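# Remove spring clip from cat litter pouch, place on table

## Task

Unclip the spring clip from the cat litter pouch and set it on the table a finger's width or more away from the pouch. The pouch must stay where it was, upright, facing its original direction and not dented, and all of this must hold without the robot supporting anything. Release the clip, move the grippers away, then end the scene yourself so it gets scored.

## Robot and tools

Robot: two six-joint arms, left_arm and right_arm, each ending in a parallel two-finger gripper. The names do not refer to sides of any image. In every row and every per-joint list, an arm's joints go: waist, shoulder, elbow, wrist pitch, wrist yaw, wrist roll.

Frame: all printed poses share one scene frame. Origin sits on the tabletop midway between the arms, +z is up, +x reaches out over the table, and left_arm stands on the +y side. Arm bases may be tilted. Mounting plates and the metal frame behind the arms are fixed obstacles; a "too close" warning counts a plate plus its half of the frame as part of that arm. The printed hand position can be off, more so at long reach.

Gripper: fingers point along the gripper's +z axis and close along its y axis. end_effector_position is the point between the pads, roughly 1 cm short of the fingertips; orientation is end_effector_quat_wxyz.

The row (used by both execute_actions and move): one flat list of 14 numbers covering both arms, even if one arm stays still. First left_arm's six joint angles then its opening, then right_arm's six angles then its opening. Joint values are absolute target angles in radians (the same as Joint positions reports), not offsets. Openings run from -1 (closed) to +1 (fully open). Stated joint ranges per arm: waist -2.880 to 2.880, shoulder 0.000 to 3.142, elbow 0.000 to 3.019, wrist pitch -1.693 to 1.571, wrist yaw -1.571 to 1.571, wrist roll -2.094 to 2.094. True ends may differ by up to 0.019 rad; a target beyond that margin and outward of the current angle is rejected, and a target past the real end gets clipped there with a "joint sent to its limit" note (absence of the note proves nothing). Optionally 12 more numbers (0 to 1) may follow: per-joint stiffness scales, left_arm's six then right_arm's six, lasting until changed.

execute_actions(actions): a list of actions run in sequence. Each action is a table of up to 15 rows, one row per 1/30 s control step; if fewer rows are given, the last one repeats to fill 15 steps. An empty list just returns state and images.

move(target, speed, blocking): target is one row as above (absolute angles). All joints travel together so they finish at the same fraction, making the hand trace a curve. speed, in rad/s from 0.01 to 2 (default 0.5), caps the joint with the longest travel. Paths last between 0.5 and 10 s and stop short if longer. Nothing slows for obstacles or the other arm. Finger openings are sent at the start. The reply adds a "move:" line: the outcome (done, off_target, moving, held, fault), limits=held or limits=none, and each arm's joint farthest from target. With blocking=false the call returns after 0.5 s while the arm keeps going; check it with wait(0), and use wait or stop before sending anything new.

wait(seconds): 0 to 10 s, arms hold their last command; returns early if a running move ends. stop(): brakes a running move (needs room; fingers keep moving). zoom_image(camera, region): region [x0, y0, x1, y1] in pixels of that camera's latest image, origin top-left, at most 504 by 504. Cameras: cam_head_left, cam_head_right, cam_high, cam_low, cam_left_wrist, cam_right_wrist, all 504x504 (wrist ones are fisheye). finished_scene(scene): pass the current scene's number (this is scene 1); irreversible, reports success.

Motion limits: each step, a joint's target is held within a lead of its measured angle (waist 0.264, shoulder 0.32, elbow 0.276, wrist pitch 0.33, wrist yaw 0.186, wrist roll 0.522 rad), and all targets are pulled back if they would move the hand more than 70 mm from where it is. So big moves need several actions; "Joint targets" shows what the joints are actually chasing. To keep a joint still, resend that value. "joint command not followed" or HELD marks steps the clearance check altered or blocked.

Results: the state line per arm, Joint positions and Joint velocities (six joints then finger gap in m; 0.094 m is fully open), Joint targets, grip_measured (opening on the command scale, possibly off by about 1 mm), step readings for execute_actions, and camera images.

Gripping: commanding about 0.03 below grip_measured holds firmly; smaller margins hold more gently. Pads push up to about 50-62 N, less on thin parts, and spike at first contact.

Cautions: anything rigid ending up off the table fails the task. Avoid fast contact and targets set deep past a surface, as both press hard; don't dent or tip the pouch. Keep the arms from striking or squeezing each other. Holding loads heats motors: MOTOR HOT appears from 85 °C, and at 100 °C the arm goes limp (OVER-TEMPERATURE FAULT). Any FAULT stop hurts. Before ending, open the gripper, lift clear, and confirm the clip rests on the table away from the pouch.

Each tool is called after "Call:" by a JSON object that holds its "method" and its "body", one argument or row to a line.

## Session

Call:
{"method": "execute_actions", "body": {
  "actions": []
}}

Scene clock: 0.00 s.
left_arm: end_effector_position=(+0.4585, +0.2877, +0.1335) grip_measured=+1.000 end_effector_quat_wxyz=(-0.220, -0.262, +0.913, -0.224) | right_arm: end_effector_position=(-0.2077, -0.8275, +0.1559) grip_measured=+1.000 end_effector_quat_wxyz=(+0.469, +0.863, -0.179, -0.061)
Joint names: [waist, shoulder, elbow, wrist pitch, wrist yaw, wrist roll]
Joint positions: left_arm=[ 0.305  2.387  1.337 -0.769  0.248 -0.441  0.094] | right_arm=[-1.818  2.296  0.673  1.325 -0.045  1.733  0.094]
Joint velocities: left_arm=[ 0.005 -0.005  0.007  0.002  0.007  0.081  0.   ] | right_arm=[-0.005 -0.024 -0.017  0.002 -0.007  0.037  0.   ]
Joint targets: left_arm=[0.303 2.381 1.345 -0.770 0.248 -0.441] | right_arm=[-1.818 2.297 0.668 1.330 -0.045 1.733]
Joint stiffness scale: left_arm=[1. 1. 1. 1. 1. 1.] | right_arm=[1. 1. 1. 1. 1. 1.]

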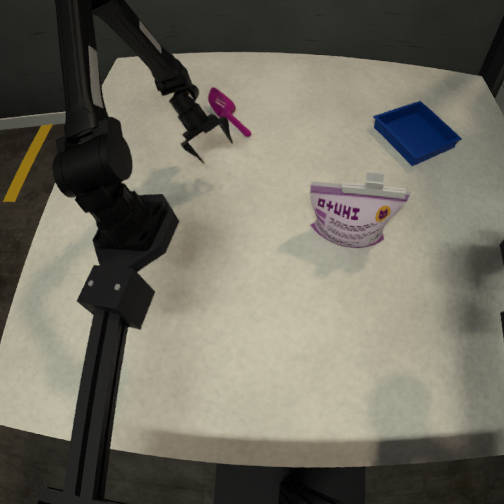

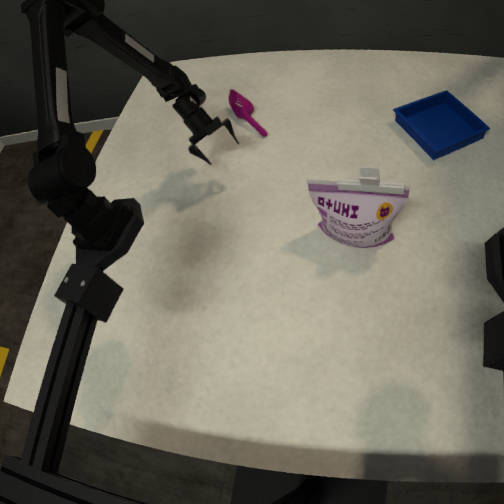

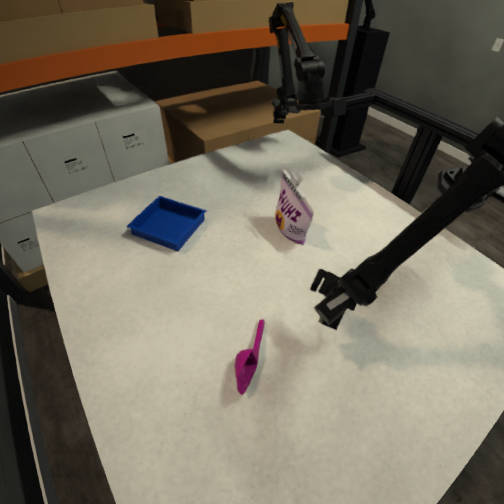

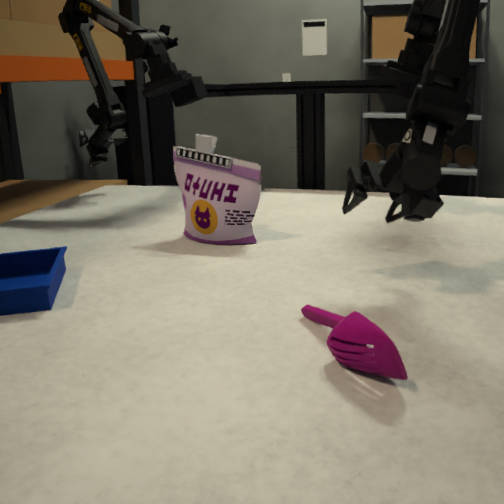

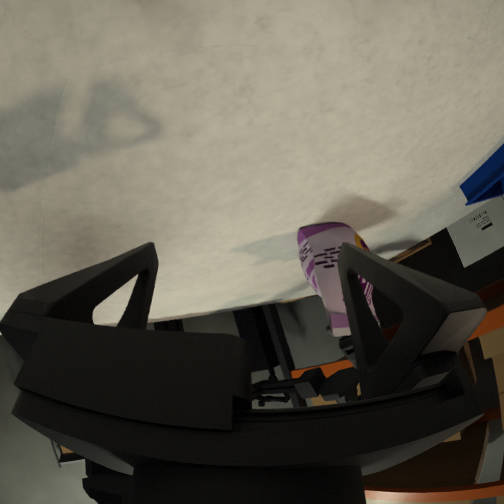

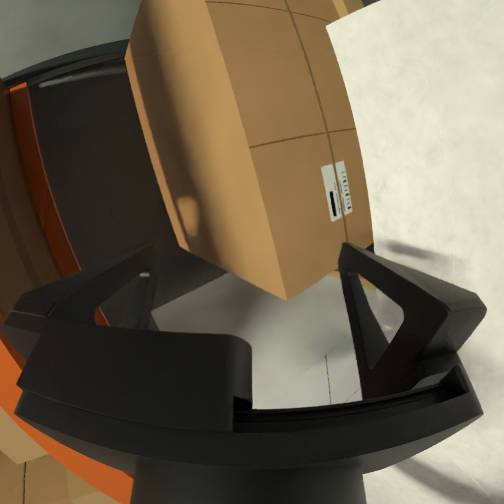

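Call:
{"method": "move", "body": {
  "target": [0.1,2.0,1.2,-0.77,0,0.2,1,-1.818,2.297,0.668,1.33,-0.045,1.733,1],
  "speed": 0.8
}}

Call:
{"method": "move", "body": {
  "target": [-0.8,2.2,1.25,-0.65,-0.15,0.8,1,-1.818,2.297,0.668,1.33,-0.045,1.733,1],
  "speed": 0.8
}}

Scene clock: 1.90 s.
left_arm: end_effector_position=(+0.5038, +0.2786, +0.2912) grip_measured=+1.000 end_effector_quat_wxyz=(-0.018, +0.137, +0.979, -0.150) | right_arm: end_effector_position=(-0.2077, -0.8275, +0.1559) grip_measured=+1.000 end_effector_quat_wxyz=(+0.469, +0.863, -0.179, -0.061)
Joint names: [waist, shoulder, elbow, wrist pitch, wrist yaw, wrist roll]
Joint positions: left_arm=[ 0.109  2.003  1.208 -0.769  0.002  0.191  0.094] | right_arm=[-1.818  2.296  0.673  1.325 -0.045  1.733  0.094]
Joint velocities: left_arm=[ 0.005 -0.005 -0.022  0.002 -0.007  0.037  0.   ] | right_arm=[-0.015  0.005 -0.012 -0.007 -0.051 -0.022  0.   ]
Joint targets: left_arm=[0.100 2.000 1.200 -0.770 -0.000 0.200] | right_arm=[-1.818 2.297 0.668 1.330 -0.045 1.733]
Joint stiffness scale: left_arm=[1. 1. 1. 1. 1. 1.] | right_arm=[1. 1. 1. 1. 1. 1.]
move: done; limits=none; left_arm: farthest joint: the waist, 0.009 radians from its target (0.205 radians at the start); right_arm: farthest joint: the elbow, 0.005 radians from its target (0.005 radians at the start)

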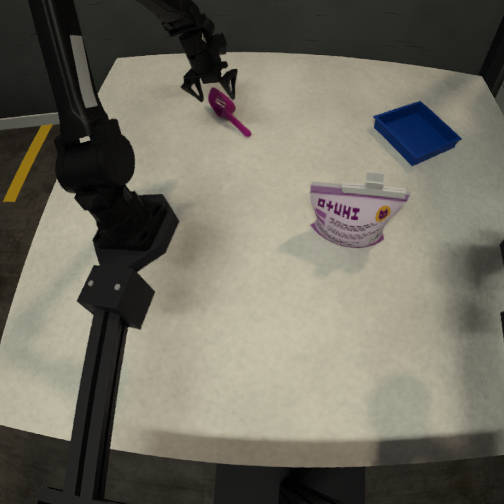

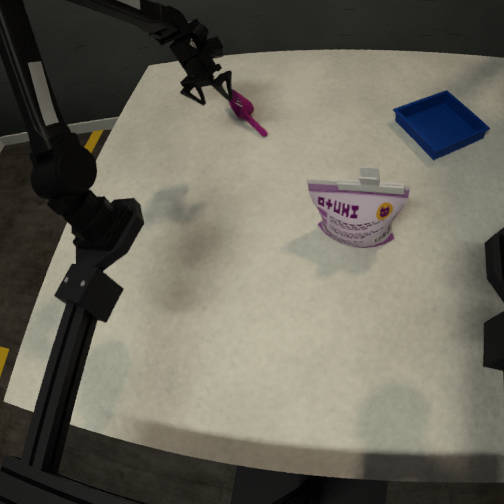

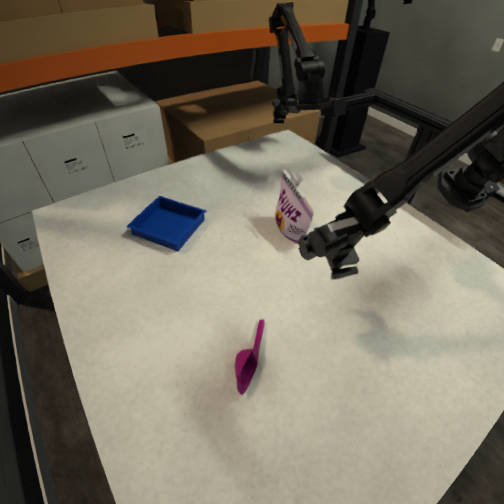

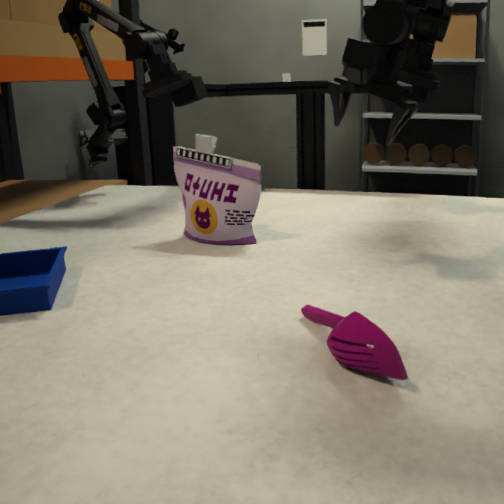

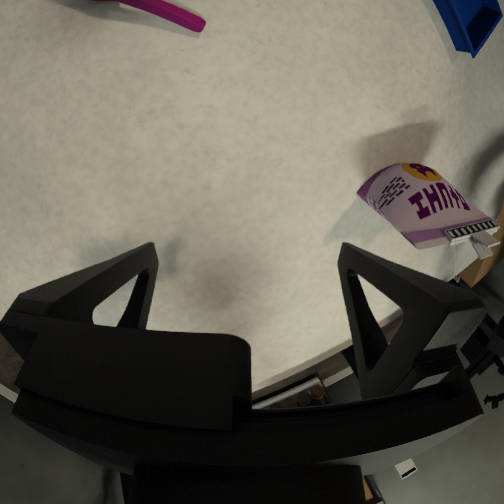

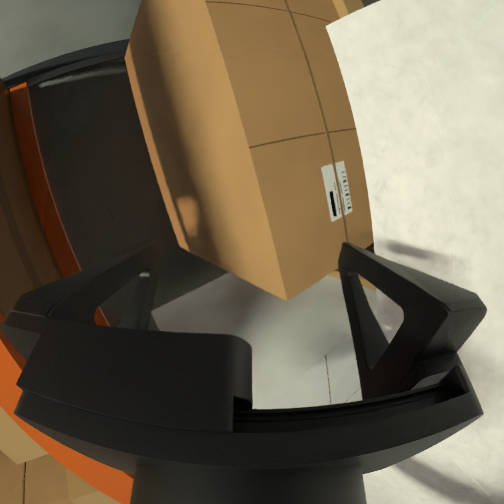

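Scene clock: 3.87 s.
left_arm: end_effector_position=(+0.2720, -0.0843, +0.3224) grip_measured=+1.000 end_effector_quat_wxyz=(+0.053, +0.783, +0.619, -0.045) | right_arm: end_effector_position=(-0.2077, -0.8275, +0.1559) grip_measured=+1.000 end_effector_quat_wxyz=(+0.469, +0.863, -0.179, -0.061)
Joint names: [waist, shoulder, elbow, wrist pitch, wrist yaw, wrist roll]
Joint positions: left_arm=[-0.813  2.199  1.208 -0.666 -0.148  0.792  0.094] | right_arm=[-1.818  2.296  0.673  1.325 -0.045  1.733  0.094]
Joint velocities: left_arm=[-0.015  0.005 -0.002 -0.007 -0.007  0.007  0.   ] | right_arm=[ 0.005 -0.015 -0.007 -0.002  0.081  0.007  0.   ]
Joint targets: left_arm=[-0.800 2.200 1.250 -0.650 -0.150 0.800] | right_arm=[-1.818 2.297 0.668 1.330 -0.045 1.733]
Joint stiffness scale: left_arm=[1. 1. 1. 1. 1. 1.] | right_arm=[1. 1. 1. 1. 1. 1.]
move: off_target (left_arm); limits=none; left_arm: farthest joint: the elbow, 0.042 radians from its target (0.042 radians at the start); right_arm: farthest joint: the elbow, 0.005 radians from its target (0.005 radians at the start)

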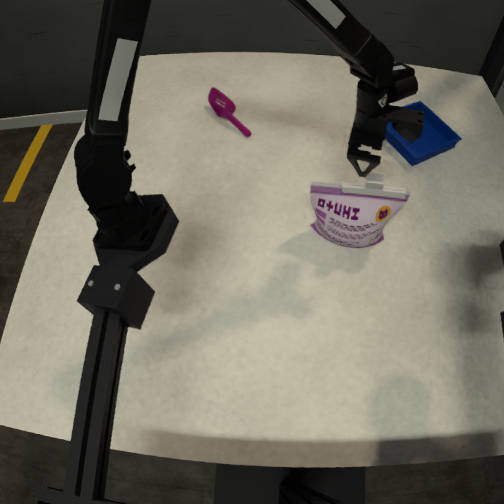

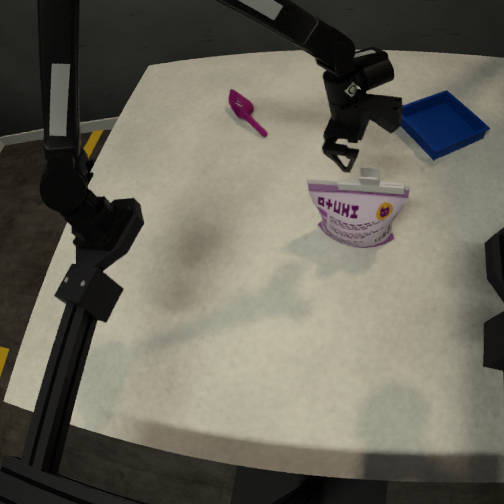

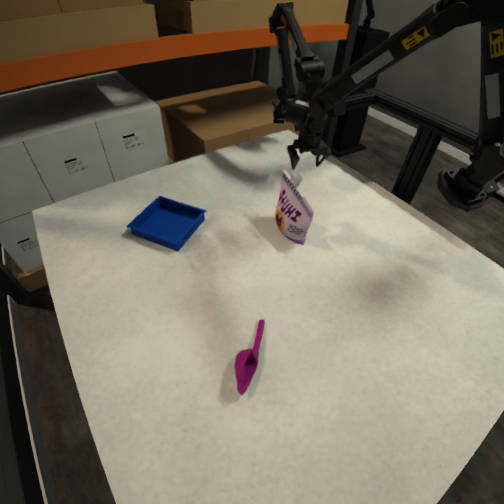

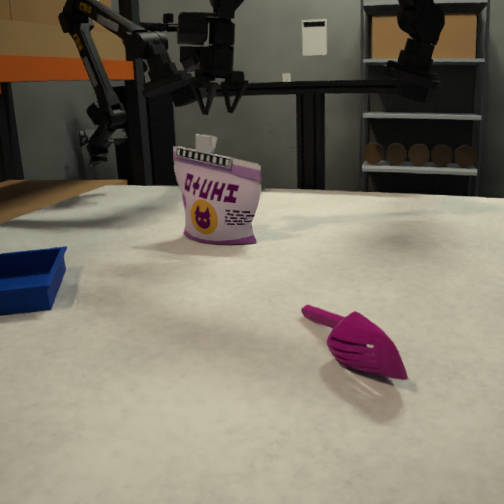

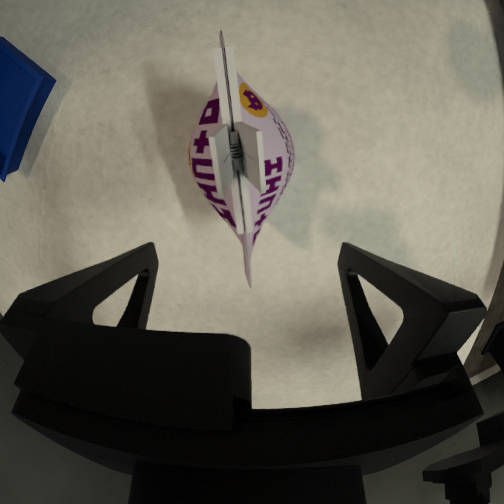

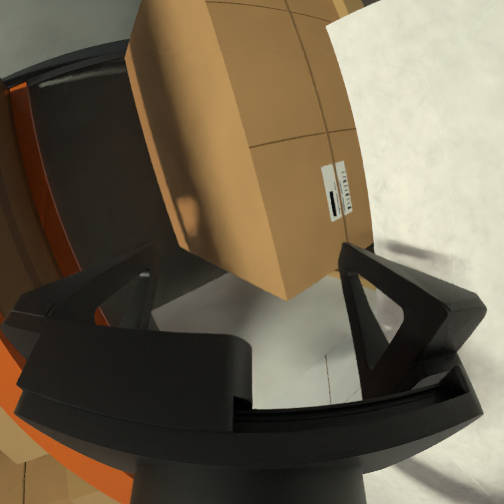

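Call:
{"method": "move", "body": {
  "target": [-0.8,2.305,1.23,-0.485,-0.15,0.69,0.6,-1.818,2.297,0.668,1.33,-0.045,1.733,1],
  "speed": 0.3
}}

Call:
{"method": "zoom_image", "body": {
  "camera": "cam_low",
  "region": [140,50,300,210]
}}

Scene clock: 5.37 s.
left_arm: end_effector_position=(+0.2708, -0.1039, +0.2739) grip_measured=+0.602 end_effector_quat_wxyz=(+0.079, +0.748, +0.657, -0.052) | right_arm: end_effector_position=(-0.2077, -0.8275, +0.1559) grip_measured=+1.000 end_effector_quat_wxyz=(+0.469, +0.863, -0.179, -0.061)
Joint names: [waist, shoulder, elbow, wrist pitch, wrist yaw, wrist roll]
Joint positions: left_arm=[-0.813  2.305  1.208 -0.502 -0.148  0.698  0.075] | right_arm=[-1.818  2.296  0.673  1.325 -0.045  1.733  0.094]
Joint velocities: left_arm=[-0.024 -0.015  0.012  0.012 -0.095 -0.007 -0.   ] | right_arm=[-0.005 -0.024 -0.002  0.007  0.007  0.022  0.   ]
Joint targets: left_arm=[-0.800 2.305 1.230 -0.485 -0.150 0.690] | right_arm=[-1.818 2.297 0.668 1.330 -0.045 1.733]
Joint stiffness scale: left_arm=[1. 1. 1. 1. 1. 1.] | right_arm=[1. 1. 1. 1. 1. 1.]
move: off_target (left_arm); limits=none; left_arm: farthest joint: the elbow, 0.022 radians from its target (0.022 radians at the start); right_arm: farthest joint: the elbow, 0.005 radians from its target (0.005 radians at the start)

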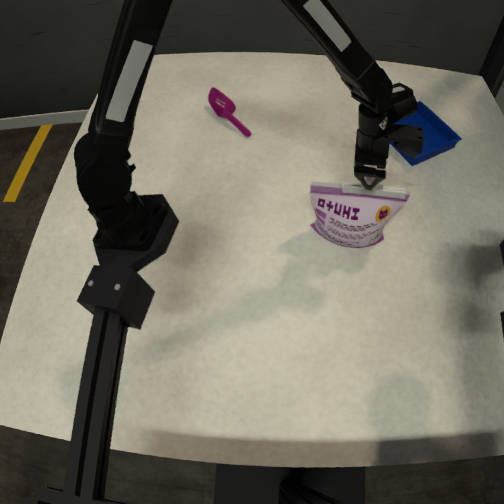

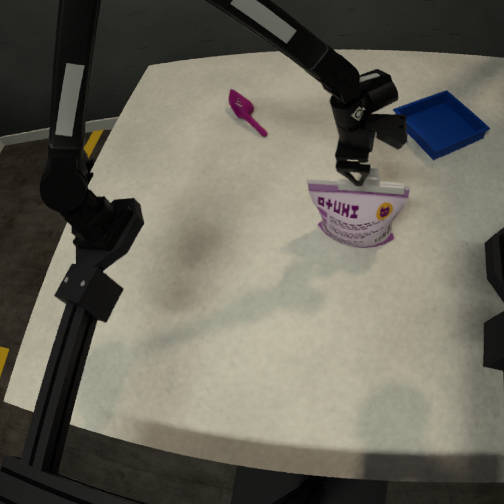

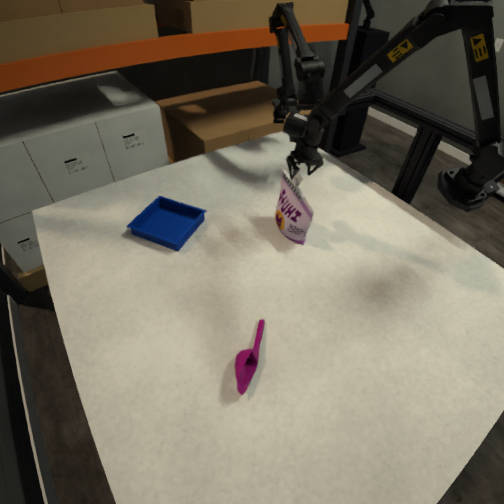

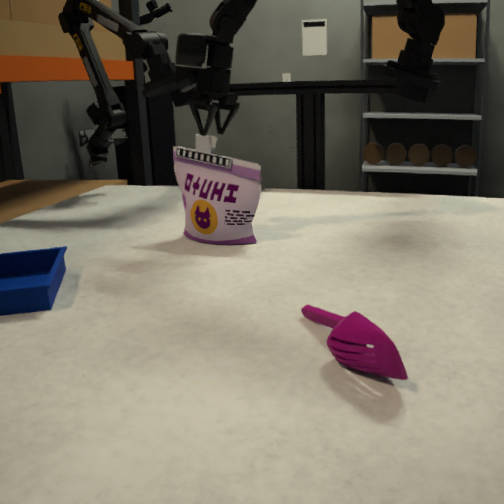

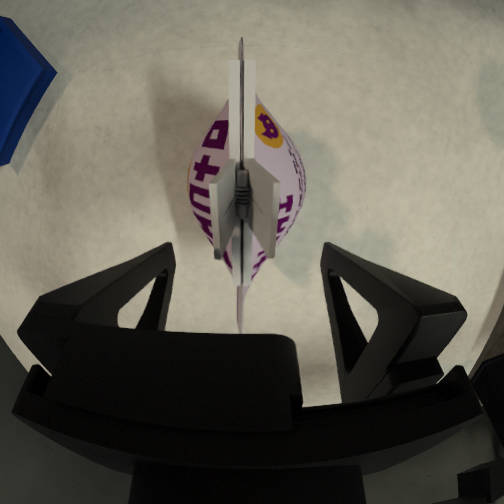

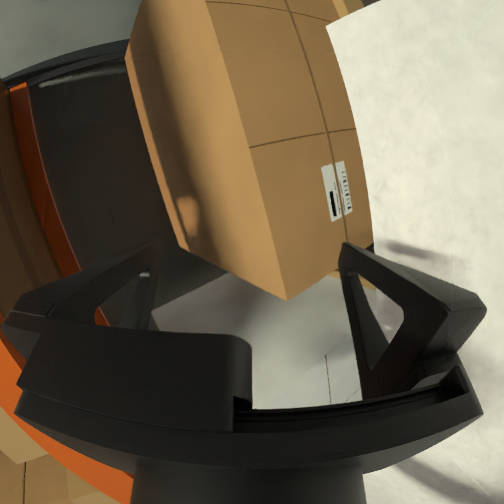

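Region (140, 50, 300, 210) of cam_low's 504x504 image, scaled by 3.150, with more detail than that image has.

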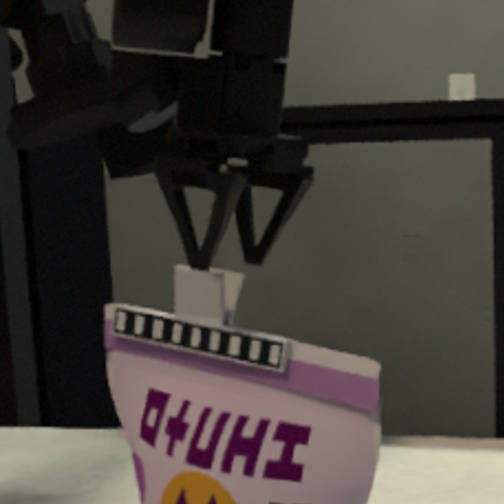

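Call:
{"method": "move", "body": {
  "target": [-0.8,2.365,1.23,-0.385,-0.15,0.69,0.4,-1.818,2.297,0.668,1.33,-0.045,1.733,1],
  "speed": 0.12
}}

Call:
{"method": "zoom_image", "body": {
  "camera": "cam_low",
  "region": [140,50,300,210]
}}

Scene clock: 6.87 s.
left_arm: end_effector_position=(+0.2717, -0.1156, +0.2514) grip_measured=+0.402 end_effector_quat_wxyz=(+0.102, +0.743, +0.659, -0.056) | right_arm: end_effector_position=(-0.2077, -0.8275, +0.1559) grip_measured=+1.000 end_effector_quat_wxyz=(+0.469, +0.863, -0.179, -0.061)
Joint names: [waist, shoulder, elbow, wrist pitch, wrist yaw, wrist roll]
Joint positions: left_arm=[-0.813  2.357  1.208 -0.402 -0.148  0.697  0.066] | right_arm=[-1.818  2.296  0.673  1.325 -0.045  1.733  0.094]
Joint velocities: left_arm=[-0.015 -0.005 -0.017  0.007 -0.022 -0.007  0.   ] | right_arm=[ 0.005 -0.005 -0.012 -0.002  0.037 -0.037  0.   ]
Joint targets: left_arm=[-0.800 2.365 1.230 -0.385 -0.150 0.690] | right_arm=[-1.818 2.297 0.668 1.330 -0.045 1.733]
Joint stiffness scale: left_arm=[1. 1. 1. 1. 1. 1.] | right_arm=[1. 1. 1. 1. 1. 1.]
move: off_target (left_arm); limits=none; left_arm: farthest joint: the elbow, 0.022 radians from its target (0.022 radians at the start); right_arm: farthest joint: the elbow, 0.005 radians from its target (0.005 radians at the start)

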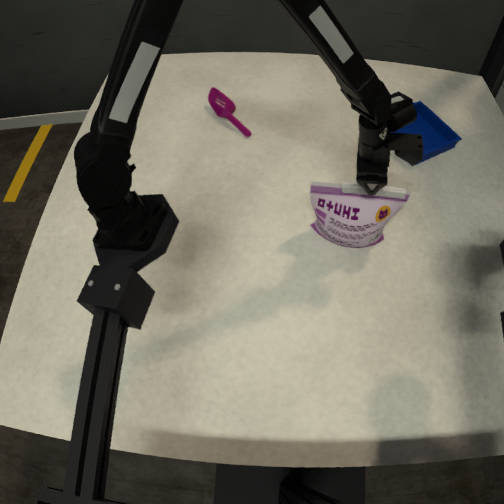

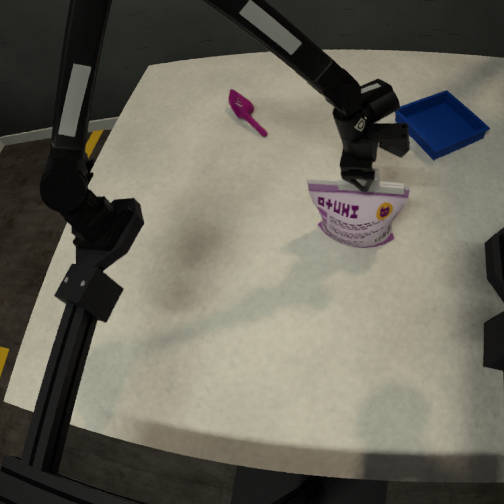

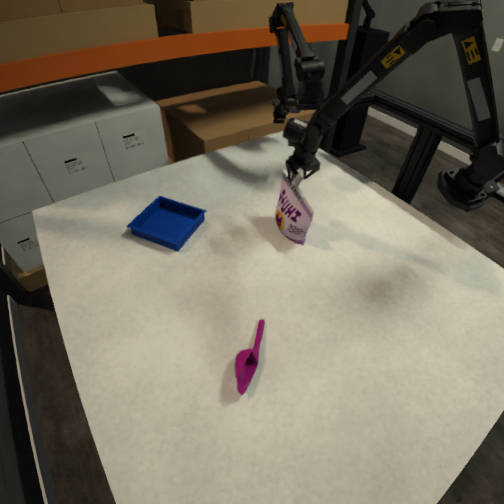

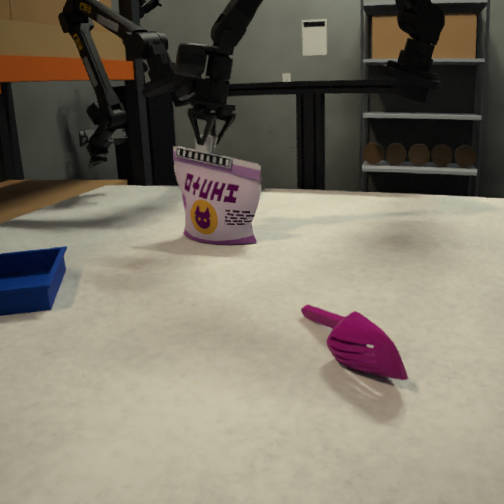

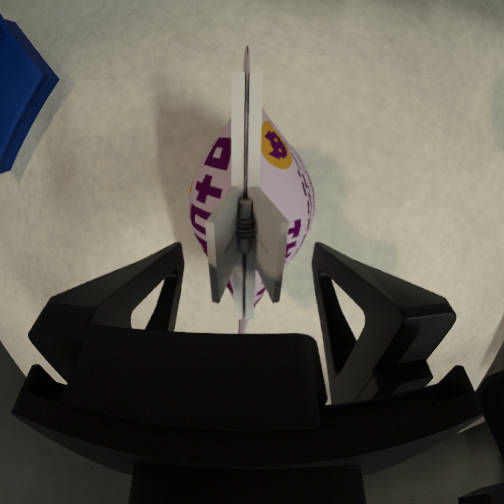

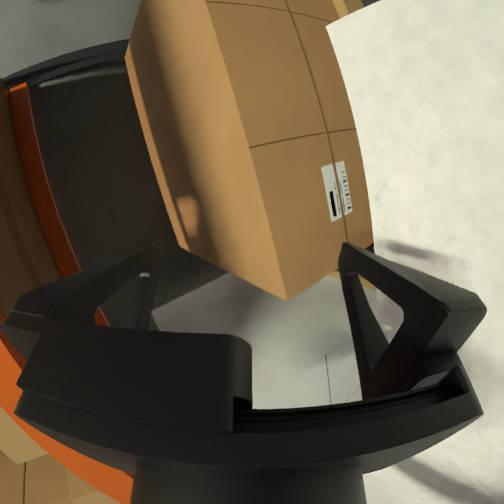

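Region (140, 50, 300, 210) of cam_low's 504x504 image, scaled by 3.150, with more detail than that image has.

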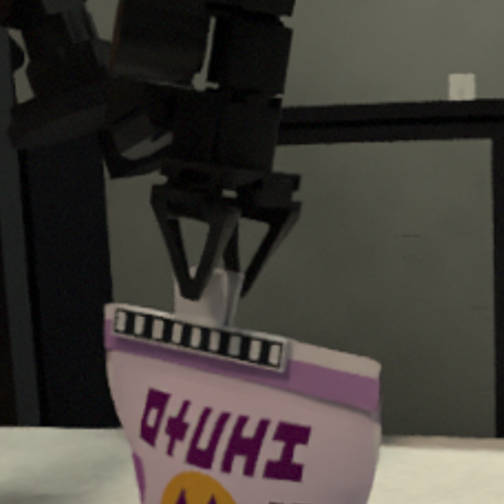

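Call:
{"method": "execute_actions", "body": {
  "actions": [
    [[-0.8,2.365,1.23,-0.385,-0.15,0.69,-0.15,-1.818,2.297,0.668,1.33,-0.045,1.733,1]],
    [[-0.8,2.365,1.23,-0.385,-0.15,0.69,-0.4,-1.818,2.297,0.668,1.33,-0.045,1.733,1]],
    [[-0.8,2.365,1.23,-0.4,-0.15,0.69,-0.68,-1.818,2.297,0.668,1.33,-0.045,1.733,1]]
  ]
}}

Call:
{"method": "move", "body": {
  "target": [-0.8,2.2,1.23,-0.67,-0.15,0.69,-0.68,-1.818,2.297,0.668,1.33,-0.045,1.733,1],
  "speed": 0.13
}}

Scene clock: 8.63 s.
left_arm: end_effector_position=(+0.2721, -0.1156, +0.2512) grip_measured=-0.614 end_effector_quat_wxyz=(+0.103, +0.742, +0.660, -0.055) | right_arm: end_effector_position=(-0.2077, -0.8275, +0.1559) grip_measured=+1.000 end_effector_quat_wxyz=(+0.469, +0.863, -0.179, -0.061)
Joint names: [waist, shoulder, elbow, wrist pitch, wrist yaw, wrist roll]
Joint positions: left_arm=[-0.813  2.357  1.208 -0.401 -0.15   0.697  0.018] | right_arm=[-1.818  2.296  0.673  1.325 -0.045  1.733  0.094]
Joint velocities: left_arm=[ 0.005 -0.015 -0.007  0.012  0.037 -0.007  0.001] | right_arm=[-0.015 -0.005 -0.012 -0.002  0.037  0.037  0.   ]
Joint targets: left_arm=[-0.800 2.365 1.230 -0.400 -0.150 0.690] | right_arm=[-1.818 2.297 0.668 1.330 -0.045 1.733]
Joint stiffness scale: left_arm=[1. 1. 1. 1. 1. 1.] | right_arm=[1. 1. 1. 1. 1. 1.]
Step readings (joint positions; steps 1 to 15: 1st action; 16 to 30: 2nd action; 31 to 45: 3rd action):
0: left_arm=[-0.813 2.357 1.208 -0.402 -0.148 0.697] | right_arm=[-1.818 2.296 0.673 1.325 -0.045 1.733]
1: left_arm=[-0.813 2.357 1.208 -0.402 -0.148 0.697] | right_arm=[-1.818 2.296 0.673 1.325 -0.045 1.733]
2: left_arm=[-0.813 2.357 1.208 -0.402 -0.148 0.697] | right_arm=[-1.818 2.296 0.673 1.325 -0.045 1.733]
4: left_arm=[-0.813 2.357 1.208 -0.402 -0.148 0.697] | right_arm=[-1.818 2.296 0.673 1.325 -0.045 1.733]
8: left_arm=[-0.813 2.357 1.208 -0.402 -0.148 0.697] | right_arm=[-1.818 2.296 0.673 1.325 -0.045 1.733]
15: left_arm=[-0.813 2.357 1.208 -0.402 -0.148 0.697] | right_arm=[-1.818 2.296 0.673 1.325 -0.045 1.733]
16: left_arm=[-0.813 2.357 1.208 -0.402 -0.148 0.697] | right_arm=[-1.818 2.296 0.673 1.325 -0.045 1.733]
17: left_arm=[-0.813 2.357 1.208 -0.402 -0.148 0.697] | right_arm=[-1.818 2.296 0.673 1.325 -0.045 1.733]
19: left_arm=[-0.813 2.357 1.208 -0.401 -0.150 0.697] | right_arm=[-1.818 2.296 0.673 1.325 -0.045 1.733]
23: left_arm=[-0.813 2.357 1.208 -0.401 -0.150 0.697] | right_arm=[-1.818 2.296 0.673 1.325 -0.045 1.733]
30: left_arm=[-0.813 2.357 1.208 -0.401 -0.150 0.697] | right_arm=[-1.818 2.296 0.673 1.325 -0.045 1.733]
31: left_arm=[-0.813 2.357 1.208 -0.401 -0.150 0.697] | right_arm=[-1.818 2.296 0.673 1.325 -0.045 1.733]
32: left_arm=[-0.813 2.357 1.208 -0.401 -0.150 0.697] | right_arm=[-1.818 2.296 0.673 1.325 -0.045 1.733]
34: left_arm=[-0.813 2.357 1.208 -0.401 -0.150 0.697] | right_arm=[-1.818 2.296 0.673 1.325 -0.045 1.733]
38: left_arm=[-0.813 2.357 1.208 -0.401 -0.150 0.697] | right_arm=[-1.818 2.296 0.673 1.325 -0.045 1.733]
45: Joint positions above

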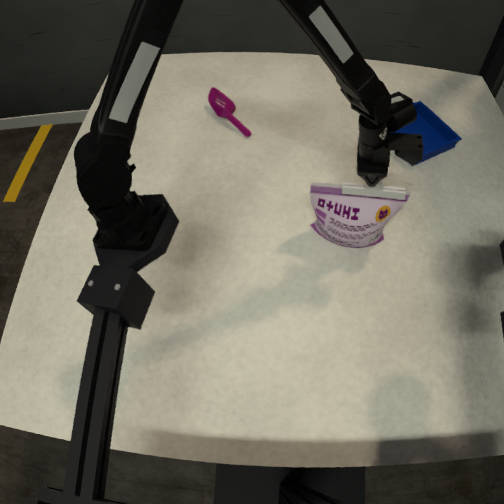

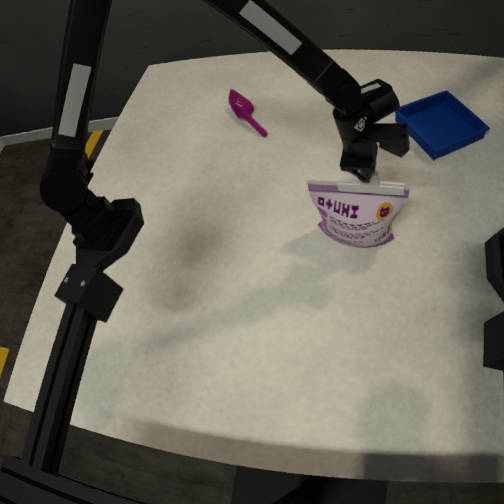

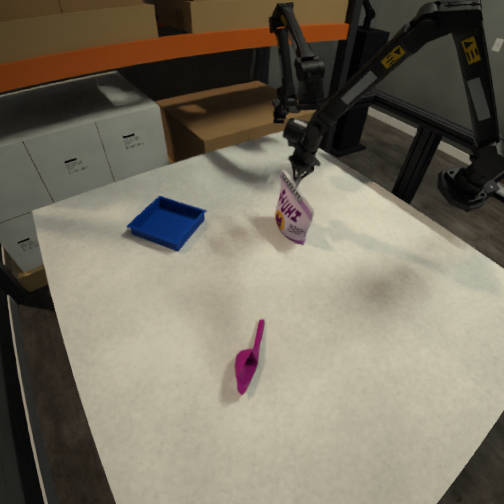

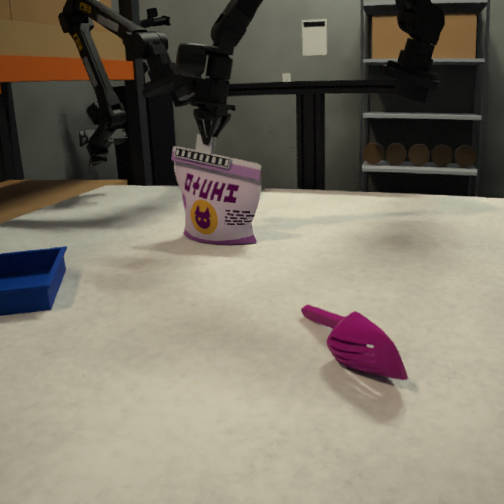

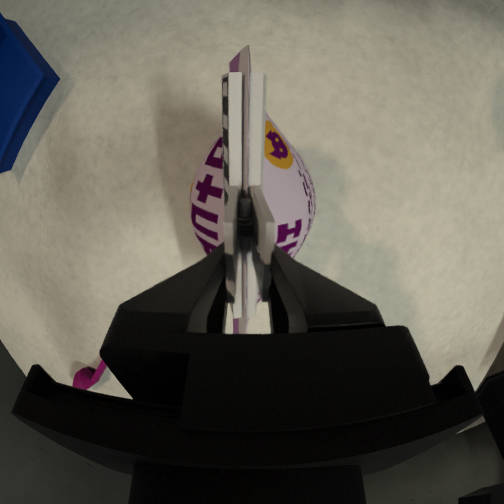

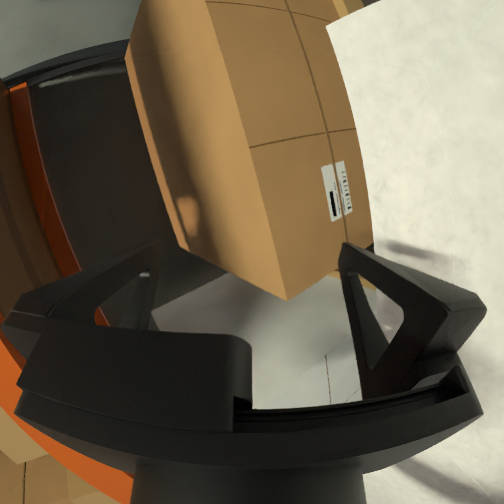

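Scene clock: 11.07 s.
left_arm: end_effector_position=(+0.2691, -0.0831, +0.3115) grip_measured=-0.614 end_effector_quat_wxyz=(+0.045, +0.753, +0.654, -0.044) | right_arm: end_effector_position=(-0.2077, -0.8275, +0.1559) grip_measured=+1.000 end_effector_quat_wxyz=(+0.469, +0.863, -0.179, -0.061)
Joint names: [waist, shoulder, elbow, wrist pitch, wrist yaw, wrist roll]
Joint positions: left_arm=[-0.813  2.221  1.208 -0.658 -0.151  0.697  0.018] | right_arm=[-1.818  2.296  0.673  1.325 -0.045  1.733  0.094]
Joint velocities: left_arm=[-0.005 -0.005 -0.012  0.017  0.007 -0.051  0.   ] | right_arm=[-0.015 -0.005 -0.012  0.017  0.022 -0.051  0.   ]
Joint targets: left_arm=[-0.800 2.200 1.230 -0.670 -0.150 0.690] | right_arm=[-1.818 2.297 0.668 1.330 -0.045 1.733]
Joint stiffness scale: left_arm=[1. 1. 1. 1. 1. 1.] | right_arm=[1. 1. 1. 1. 1. 1.]
move: off_target (left_arm); limits=none; left_arm: farthest joint: the elbow, 0.022 radians from its target (0.022 radians at the start); right_arm: farthest joint: the elbow, 0.005 radians from its target (0.005 radians at the start)

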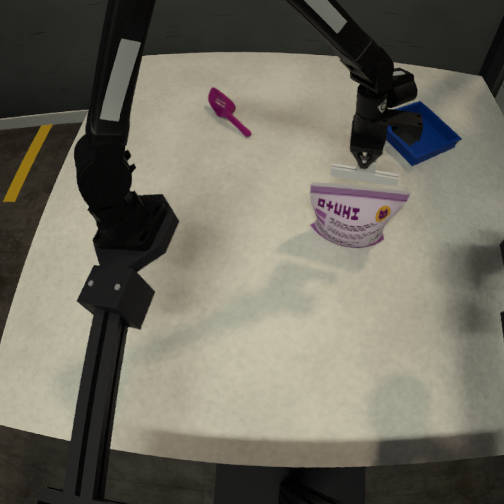

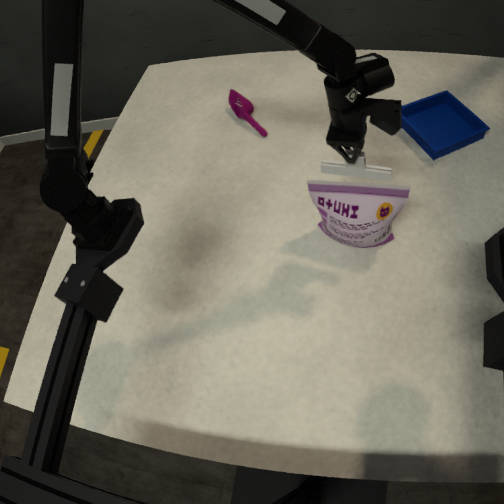

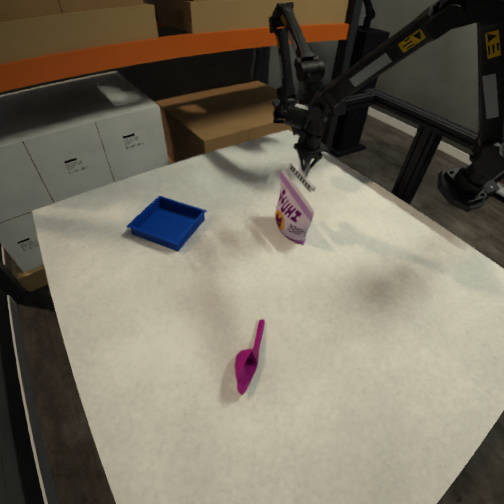

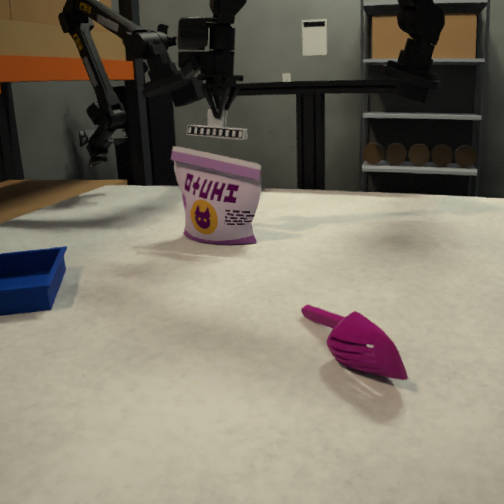

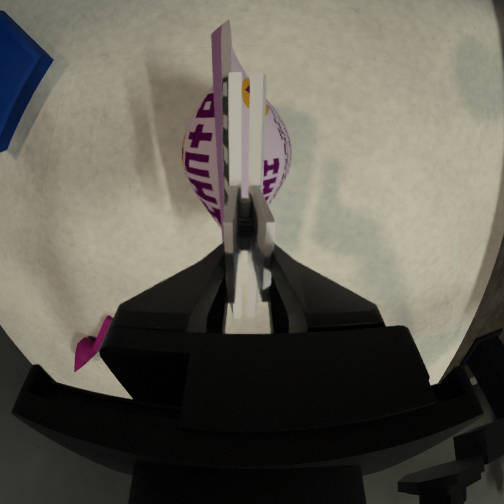

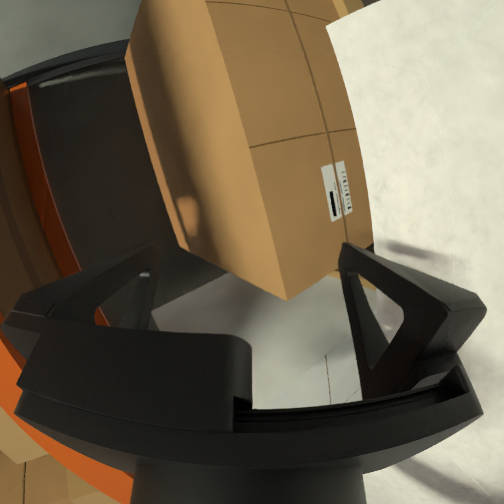

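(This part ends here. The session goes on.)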